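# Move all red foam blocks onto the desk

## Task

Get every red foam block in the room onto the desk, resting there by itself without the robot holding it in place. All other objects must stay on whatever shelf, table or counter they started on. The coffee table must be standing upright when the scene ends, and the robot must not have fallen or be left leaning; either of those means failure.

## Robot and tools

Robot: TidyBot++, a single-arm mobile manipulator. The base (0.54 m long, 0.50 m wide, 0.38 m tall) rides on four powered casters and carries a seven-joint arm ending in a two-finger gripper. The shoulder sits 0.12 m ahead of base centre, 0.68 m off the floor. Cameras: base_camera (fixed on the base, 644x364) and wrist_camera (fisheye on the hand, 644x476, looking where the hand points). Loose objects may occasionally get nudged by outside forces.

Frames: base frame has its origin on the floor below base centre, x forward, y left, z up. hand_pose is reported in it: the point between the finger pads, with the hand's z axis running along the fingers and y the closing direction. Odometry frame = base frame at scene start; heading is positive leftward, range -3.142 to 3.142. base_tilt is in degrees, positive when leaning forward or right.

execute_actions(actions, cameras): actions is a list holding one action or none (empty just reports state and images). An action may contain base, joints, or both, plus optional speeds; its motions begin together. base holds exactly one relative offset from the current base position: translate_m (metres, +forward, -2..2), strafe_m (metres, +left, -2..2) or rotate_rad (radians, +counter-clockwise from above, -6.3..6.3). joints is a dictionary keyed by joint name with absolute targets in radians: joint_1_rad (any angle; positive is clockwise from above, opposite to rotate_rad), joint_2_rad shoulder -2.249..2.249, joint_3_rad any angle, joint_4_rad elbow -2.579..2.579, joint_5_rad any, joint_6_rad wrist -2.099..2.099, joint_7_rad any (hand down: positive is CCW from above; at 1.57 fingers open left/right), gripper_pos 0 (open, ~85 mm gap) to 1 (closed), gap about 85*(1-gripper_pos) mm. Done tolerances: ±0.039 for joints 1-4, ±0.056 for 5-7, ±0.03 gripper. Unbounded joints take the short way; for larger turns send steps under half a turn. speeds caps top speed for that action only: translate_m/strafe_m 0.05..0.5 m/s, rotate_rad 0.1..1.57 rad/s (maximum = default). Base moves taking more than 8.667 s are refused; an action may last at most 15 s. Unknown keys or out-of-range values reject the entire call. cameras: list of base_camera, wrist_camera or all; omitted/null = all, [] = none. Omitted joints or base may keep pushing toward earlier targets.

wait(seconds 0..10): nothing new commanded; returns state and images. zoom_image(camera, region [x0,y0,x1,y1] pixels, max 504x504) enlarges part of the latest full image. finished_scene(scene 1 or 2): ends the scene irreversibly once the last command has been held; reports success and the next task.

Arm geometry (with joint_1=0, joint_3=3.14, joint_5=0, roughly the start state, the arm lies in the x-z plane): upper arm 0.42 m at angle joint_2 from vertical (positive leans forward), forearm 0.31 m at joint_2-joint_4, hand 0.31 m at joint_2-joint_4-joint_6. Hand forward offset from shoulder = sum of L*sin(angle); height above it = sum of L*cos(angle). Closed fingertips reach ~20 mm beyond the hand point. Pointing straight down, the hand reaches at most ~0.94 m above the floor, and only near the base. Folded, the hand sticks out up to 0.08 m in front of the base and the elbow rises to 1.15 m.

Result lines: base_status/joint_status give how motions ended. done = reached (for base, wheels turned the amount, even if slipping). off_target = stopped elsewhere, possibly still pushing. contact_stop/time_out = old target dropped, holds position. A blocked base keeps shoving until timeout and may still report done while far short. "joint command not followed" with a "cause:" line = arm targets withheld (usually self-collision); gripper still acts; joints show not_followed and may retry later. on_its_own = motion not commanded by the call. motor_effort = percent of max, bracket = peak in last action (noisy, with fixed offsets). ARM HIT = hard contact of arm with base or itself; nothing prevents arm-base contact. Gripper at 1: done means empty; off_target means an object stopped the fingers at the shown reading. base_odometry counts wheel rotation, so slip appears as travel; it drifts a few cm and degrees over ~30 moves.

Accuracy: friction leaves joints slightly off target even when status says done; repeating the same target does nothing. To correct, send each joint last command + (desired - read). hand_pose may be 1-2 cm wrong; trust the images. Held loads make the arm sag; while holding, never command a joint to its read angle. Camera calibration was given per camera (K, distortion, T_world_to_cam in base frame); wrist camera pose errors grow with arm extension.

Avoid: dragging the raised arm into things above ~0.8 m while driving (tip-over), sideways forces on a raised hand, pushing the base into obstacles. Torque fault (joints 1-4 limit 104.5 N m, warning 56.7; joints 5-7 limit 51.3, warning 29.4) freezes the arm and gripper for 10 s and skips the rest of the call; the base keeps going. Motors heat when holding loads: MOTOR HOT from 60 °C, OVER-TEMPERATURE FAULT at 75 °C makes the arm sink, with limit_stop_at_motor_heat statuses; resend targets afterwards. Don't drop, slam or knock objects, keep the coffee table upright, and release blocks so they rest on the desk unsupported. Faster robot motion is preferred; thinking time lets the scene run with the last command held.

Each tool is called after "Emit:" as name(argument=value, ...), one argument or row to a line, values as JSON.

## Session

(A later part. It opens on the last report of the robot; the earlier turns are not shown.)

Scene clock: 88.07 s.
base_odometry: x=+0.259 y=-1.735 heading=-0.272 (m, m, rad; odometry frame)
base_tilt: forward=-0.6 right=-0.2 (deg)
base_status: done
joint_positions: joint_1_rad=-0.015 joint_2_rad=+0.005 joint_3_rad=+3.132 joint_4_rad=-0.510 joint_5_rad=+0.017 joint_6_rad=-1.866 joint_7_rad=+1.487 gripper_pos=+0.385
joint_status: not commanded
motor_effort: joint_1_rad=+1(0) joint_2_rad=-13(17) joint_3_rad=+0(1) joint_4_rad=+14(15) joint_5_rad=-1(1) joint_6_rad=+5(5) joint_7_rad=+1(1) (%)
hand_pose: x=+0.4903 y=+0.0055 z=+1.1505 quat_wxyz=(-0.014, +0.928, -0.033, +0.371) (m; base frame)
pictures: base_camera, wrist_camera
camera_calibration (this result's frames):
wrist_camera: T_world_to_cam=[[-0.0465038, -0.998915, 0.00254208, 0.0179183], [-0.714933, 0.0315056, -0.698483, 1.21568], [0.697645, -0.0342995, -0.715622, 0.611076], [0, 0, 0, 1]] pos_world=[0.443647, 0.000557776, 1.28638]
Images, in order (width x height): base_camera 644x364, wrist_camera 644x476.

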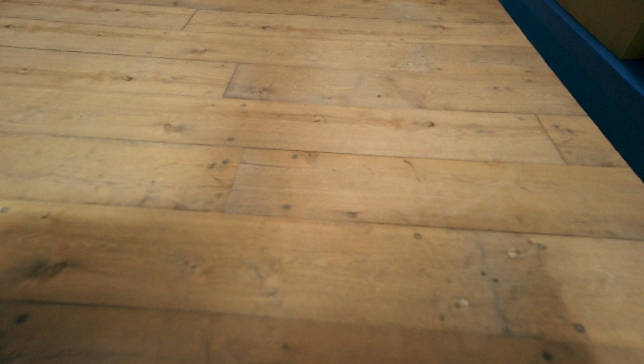

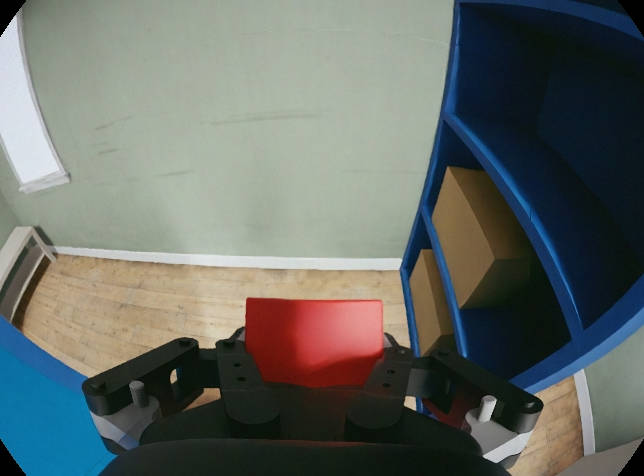

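Emit:
execute_actions(
  actions=[
    {"base":{"translate_m":1.0},"joints":{"joint_2_rad":-0.3}},
  ],
)

Emit:
execute_actions(
  actions=[
    {"base":{"rotate_rad":1.5}},
  ],
)

Emit:
execute_actions(
  actions=[
    {"base":{"translate_m":1.75}},
  ],
  cameras=[],
)

Emit:
execute_actions(
  actions=[
    {"base":{"strafe_m":1.05},"joints":{"joint_2_rad":0.35,"joint_4_rad":-1.0,"joint_6_rad":-1.22}},
  ],
)

Scene clock: 93.50 s.
base_odometry: x=+1.222 y=-2.002 heading=-0.271 (m, m, rad; odometry frame)
base_tilt: forward=-0.6 right=-0.2 (deg)
base_status: done
joint_positions: joint_1_rad=-0.015 joint_2_rad=-0.295 joint_3_rad=+3.132 joint_4_rad=-0.510 joint_5_rad=+0.017 joint_6_rad=-1.867 joint_7_rad=+1.487 gripper_pos=+0.385
joint_status: all done
motor_effort: joint_1_rad=+1(1) joint_2_rad=+2(14) joint_3_rad=+1(1) joint_4_rad=+10(14) joint_5_rad=-1(1) joint_6_rad=+8(8) joint_7_rad=+1(1) (%)
hand_pose: x=+0.3351 y=+0.0031 z=+1.2394 quat_wxyz=(-0.020, +0.862, -0.031, +0.505) (m; base frame)
pictures: base_camera, wrist_camera
camera_calibration (this result's frames):
wrist_camera: T_world_to_cam=[[-0.044489, -0.998884, -0.0158725, 0.03024], [-0.476429, 0.0351793, -0.878509, 1.3101], [0.878087, -0.0315219, -0.477462, 0.427224], [0, 0, 0, 1]] pos_world=[0.250374, -0.0024152, 1.3554]
Images, in order (width x height): base_camera 644x364, wrist_camera 644x476.

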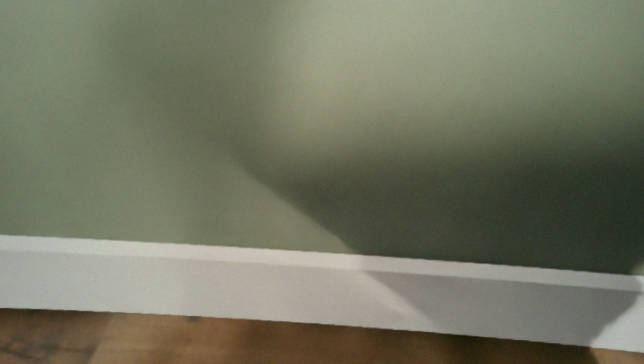

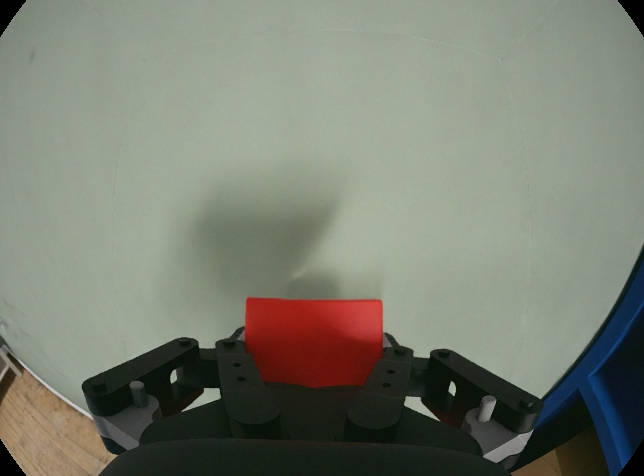

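Scene clock: 95.73 s.
base_odometry: x=+1.222 y=-2.002 heading=+1.228 (m, m, rad; odometry frame)
base_tilt: forward=-0.7 right=-0.2 (deg)
base_status: done
joint_positions: joint_1_rad=-0.015 joint_2_rad=-0.295 joint_3_rad=+3.132 joint_4_rad=-0.510 joint_5_rad=+0.017 joint_6_rad=-1.867 joint_7_rad=+1.487 gripper_pos=+0.385
joint_status: not commanded
motor_effort: joint_1_rad=+1(0) joint_2_rad=+2(3) joint_3_rad=+1(2) joint_4_rad=+10(11) joint_5_rad=-1(0) joint_6_rad=+7(8) joint_7_rad=+1(2) (%)
hand_pose: x=+0.3351 y=+0.0031 z=+1.2394 quat_wxyz=(-0.020, +0.862, -0.031, +0.505) (m; base frame)
pictures: base_camera, wrist_camera
camera_calibration (this result's frames):
wrist_camera: T_world_to_cam=[[-0.0444884, -0.998884, -0.0158724, 0.0302397], [-0.476427, 0.0351788, -0.87851, 1.3101], [0.878088, -0.0315214, -0.47746, 0.427222], [0, 0, 0, 1]] pos_world=[0.250373, -0.00241511, 1.3554]
Images, in order (width x height): base_camera 644x364, wrist_camera 644x476.

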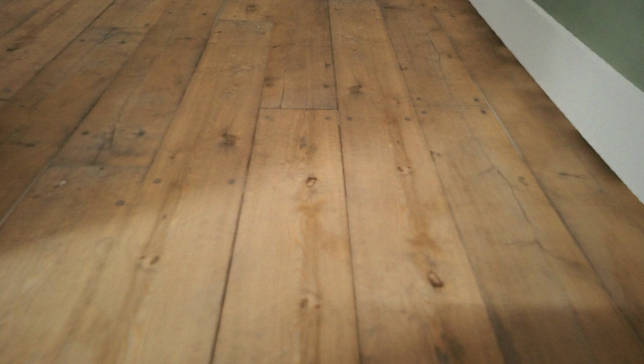

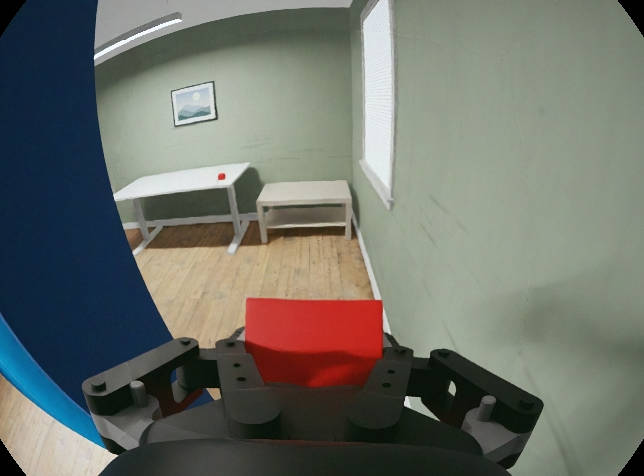

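Scene clock: 100.73 s.
base_odometry: x=+1.808 y=-0.353 heading=+1.229 (m, m, rad; odometry frame)
base_tilt: forward=-0.7 right=-0.2 (deg)
base_status: done
joint_positions: joint_1_rad=-0.015 joint_2_rad=-0.295 joint_3_rad=+3.132 joint_4_rad=-0.510 joint_5_rad=+0.017 joint_6_rad=-1.867 joint_7_rad=+1.487 gripper_pos=+0.385
joint_status: not commanded
motor_effort: joint_1_rad=+1(1) joint_2_rad=+2(6) joint_3_rad=+1(1) joint_4_rad=+10(11) joint_5_rad=-1(0) joint_6_rad=+7(8) joint_7_rad=+1(2) (%)
hand_pose: x=+0.3350 y=+0.0031 z=+1.2395 quat_wxyz=(-0.020, +0.862, -0.031, +0.505) (m; base frame)
pictures: none
No camera images: the call's "cameras" was empty. Leave "cameras" out to get every camera's image.

Scene clock: 104.20 s.
base_odometry: x=+0.819 y=-0.001 heading=+1.229 (m, m, rad; odometry frame)
base_tilt: forward=-0.6 right=-0.2 (deg)
base_status: done
joint_positions: joint_1_rad=-0.011 joint_2_rad=+0.355 joint_3_rad=+3.132 joint_4_rad=-0.987 joint_5_rad=+0.017 joint_6_rad=-1.257 joint_7_rad=+1.487 gripper_pos=+0.385
joint_status: all done
motor_effort: joint_1_rad=+1(4) joint_2_rad=-34(40) joint_3_rad=+0(2) joint_4_rad=+22(24) joint_5_rad=-1(0) joint_6_rad=+4(8) joint_7_rad=+1(1) (%)
hand_pose: x=+0.7321 y=+0.0081 z=+0.8814 quat_wxyz=(-0.007, +0.963, -0.031, +0.268) (m; base frame)
pictures: base_camera, wrist_camera
camera_calibration (this result's frames):
wrist_camera: T_world_to_cam=[[-0.040041, -0.999001, 0.0198253, 0.012465], [-0.84847, 0.023515, -0.528721, 1.14868], [0.527727, -0.0379917, -0.848564, 0.491516], [0, 0, 0, 1]] pos_world=[0.715737, 0.00411472, 1.02417]
Images, in order (width x height): base_camera 644x364, wrist_camera 644x476.

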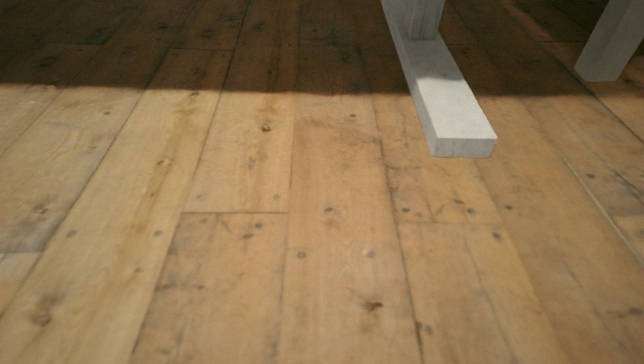

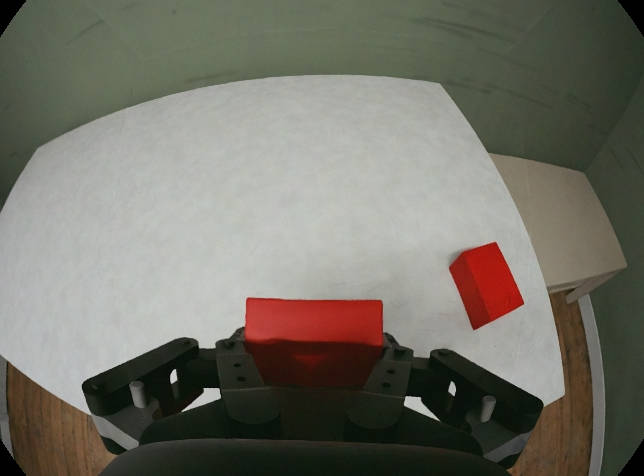

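Emit:
execute_actions(
  actions=[
    {"base":{"translate_m":0.06},"joints":{"joint_2_rad":0.56,"joint_6_rad":-1.33}},
  ],
  cameras=[],
)

Emit:
execute_actions(
  actions=[
    {"joints":{"gripper_pos":0}},
  ],
  cameras=[],
)

Emit:
execute_actions(
  actions=[
    {"joints":{"joint_2_rad":0.2}},
  ],
  cameras=["wrist_camera"],
)

Emit:
execute_actions(
  actions=[
    {"base":{"translate_m":-0.3},"joints":{"joint_1_rad":0.9,"joint_2_rad":0.2,"joint_4_rad":-1.6}},
  ],
  cameras=["base_camera"],
)

Emit:
execute_actions(
  actions=[
    {"joints":{"joint_2_rad":1.5,"joint_6_rad":1.2,"joint_5_rad":-0.5}},
  ],
)

Scene clock: 107.50 s.
base_odometry: x=+0.839 y=+0.056 heading=+1.229 (m, m, rad; odometry frame)
base_tilt: forward=-0.6 right=-0.2 (deg)
base_status: done
joint_positions: joint_1_rad=-0.011 joint_2_rad=+0.557 joint_3_rad=+3.132 joint_4_rad=-0.988 joint_5_rad=+0.017 joint_6_rad=-1.293 joint_7_rad=+1.487 gripper_pos=+0.385
joint_status: all done
motor_effort: joint_1_rad=+1(0) joint_2_rad=-40(46) joint_3_rad=+0(0) joint_4_rad=+21(23) joint_5_rad=-1(2) joint_6_rad=+2(5) joint_7_rad=+2(1) (%)
hand_pose: x=+0.7484 y=+0.0081 z=+0.7498 quat_wxyz=(-0.002, +0.988, -0.031, +0.151) (m; base frame)
pictures: none
No camera images: the call's "cameras" was empty. Leave "cameras" out to get every camera's image.

Scene clock: 108.60 s.
base_odometry: x=+0.839 y=+0.056 heading=+1.229 (m, m, rad; odometry frame)
base_tilt: forward=-0.6 right=-0.2 (deg)
base_status: not commanded
joint_positions: joint_1_rad=-0.011 joint_2_rad=+0.557 joint_3_rad=+3.132 joint_4_rad=-0.988 joint_5_rad=+0.017 joint_6_rad=-1.293 joint_7_rad=+1.487 gripper_pos=+0.000
joint_status: all done
motor_effort: joint_1_rad=+1(1) joint_2_rad=-40(40) joint_3_rad=+0(0) joint_4_rad=+21(21) joint_5_rad=-1(1) joint_6_rad=+3(2) joint_7_rad=+1(1) (%)
hand_pose: x=+0.7484 y=+0.0081 z=+0.7498 quat_wxyz=(-0.002, +0.988, -0.031, +0.151) (m; base frame)
pictures: none
No camera images: the call's "cameras" was empty. Leave "cameras" out to get every camera's image.

Scene clock: 110.40 s.
base_odometry: x=+0.839 y=+0.056 heading=+1.229 (m, m, rad; odometry frame)
base_tilt: forward=-0.6 right=-0.2 (deg)
base_status: not commanded
joint_positions: joint_1_rad=-0.011 joint_2_rad=+0.196 joint_3_rad=+3.132 joint_4_rad=-0.988 joint_5_rad=+0.017 joint_6_rad=-1.293 joint_7_rad=+1.487 gripper_pos=+0.000
joint_status: all done
motor_effort: joint_1_rad=+1(1) joint_2_rad=-28(43) joint_3_rad=+0(0) joint_4_rad=+22(22) joint_5_rad=-1(1) joint_6_rad=+6(5) joint_7_rad=+2(2) (%)
hand_pose: x=+0.6838 y=+0.0074 z=+0.9678 quat_wxyz=(-0.009, +0.945, -0.031, +0.326) (m; base frame)
pictures: wrist_camera
camera_calibration (this result's frames):
wrist_camera: T_world_to_cam=[[-0.0425918, -0.998999, 0.0136437, 0.0158544], [-0.778816, 0.0246444, -0.626768, 1.20068], [0.625805, -0.0373212, -0.779086, 0.455934], [0, 0, 0, 1]] pos_world=[0.650461, 0.00326443, 1.10755]
Images, in order (width x height): wrist_camera 644x476.

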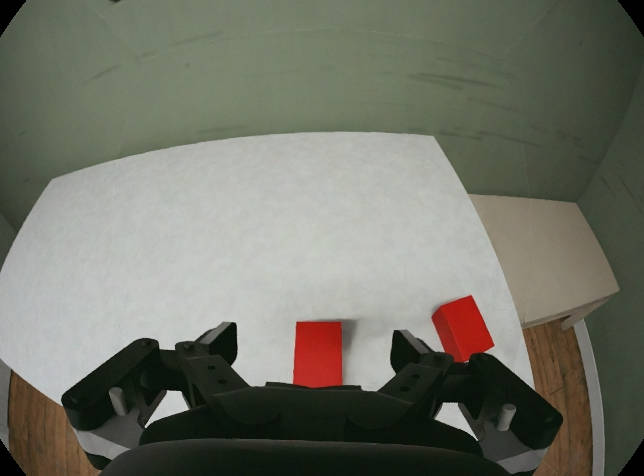

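Scene clock: 112.57 s.
base_odometry: x=+0.738 y=-0.227 heading=+1.229 (m, m, rad; odometry frame)
base_tilt: forward=-0.6 right=-0.2 (deg)
base_status: done
joint_positions: joint_1_rad=+0.886 joint_2_rad=+0.202 joint_3_rad=+3.138 joint_4_rad=-1.575 joint_5_rad=+0.017 joint_6_rad=-1.295 joint_7_rad=+1.487 gripper_pos=+0.000
joint_status: all done
motor_effort: joint_1_rad=+0(2) joint_2_rad=-26(31) joint_3_rad=+0(2) joint_4_rad=+19(22) joint_5_rad=-1(2) joint_6_rad=+0(5) joint_7_rad=+1(1) (%)
hand_pose: x=+0.3790 y=-0.3218 z=+0.7192 quat_wxyz=(+0.021, +0.886, -0.462, +0.029) (m; base frame)
pictures: base_camera
Images, in order (width x height): base_camera 644x364.

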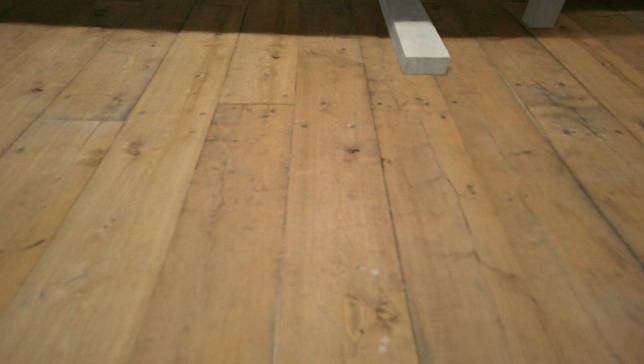

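Scene clock: 115.70 s.
base_odometry: x=+0.738 y=-0.227 heading=+1.229 (m, m, rad; odometry frame)
base_tilt: forward=-0.6 right=-0.2 (deg)
base_status: not commanded
joint_positions: joint_1_rad=+0.886 joint_2_rad=+1.499 joint_3_rad=+3.138 joint_4_rad=-1.577 joint_5_rad=-0.471 joint_6_rad=+1.165 joint_7_rad=+1.487 gripper_pos=+0.000
joint_status: all done
motor_effort: joint_1_rad=+1(0) joint_2_rad=-44(48) joint_3_rad=+3(3) joint_4_rad=+7(19) joint_5_rad=-1(0) joint_6_rad=+8(7) joint_7_rad=+2(1) (%)
hand_pose: x=+0.4652 y=-0.6244 z=+0.2917 quat_wxyz=(+0.330, +0.610, -0.547, +0.469) (m; base frame)
pictures: base_camera, wrist_camera
camera_calibration (this result's frames):
wrist_camera: T_world_to_cam=[[-0.984145, -0.165664, -0.0633612, 0.365407], [0.00368029, 0.338081, -0.94111, 0.545577], [0.177329, -0.926421, -0.332111, -0.434457], [0, 0, 0, 1]] pos_world=[0.434648, -0.526405, 0.392312]
Images, in order (width x height): base_camera 644x364, wrist_camera 644x476.

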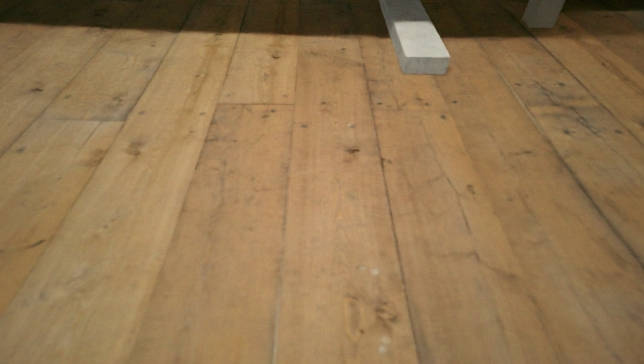

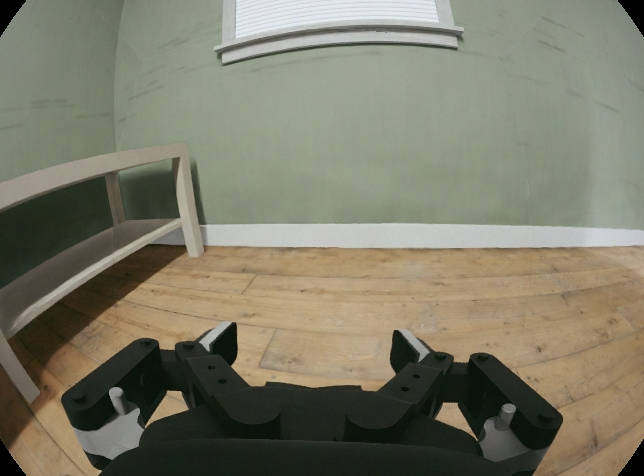

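Emit:
finished_scene(
  scene=2,
)

The scene is finished: the task was done.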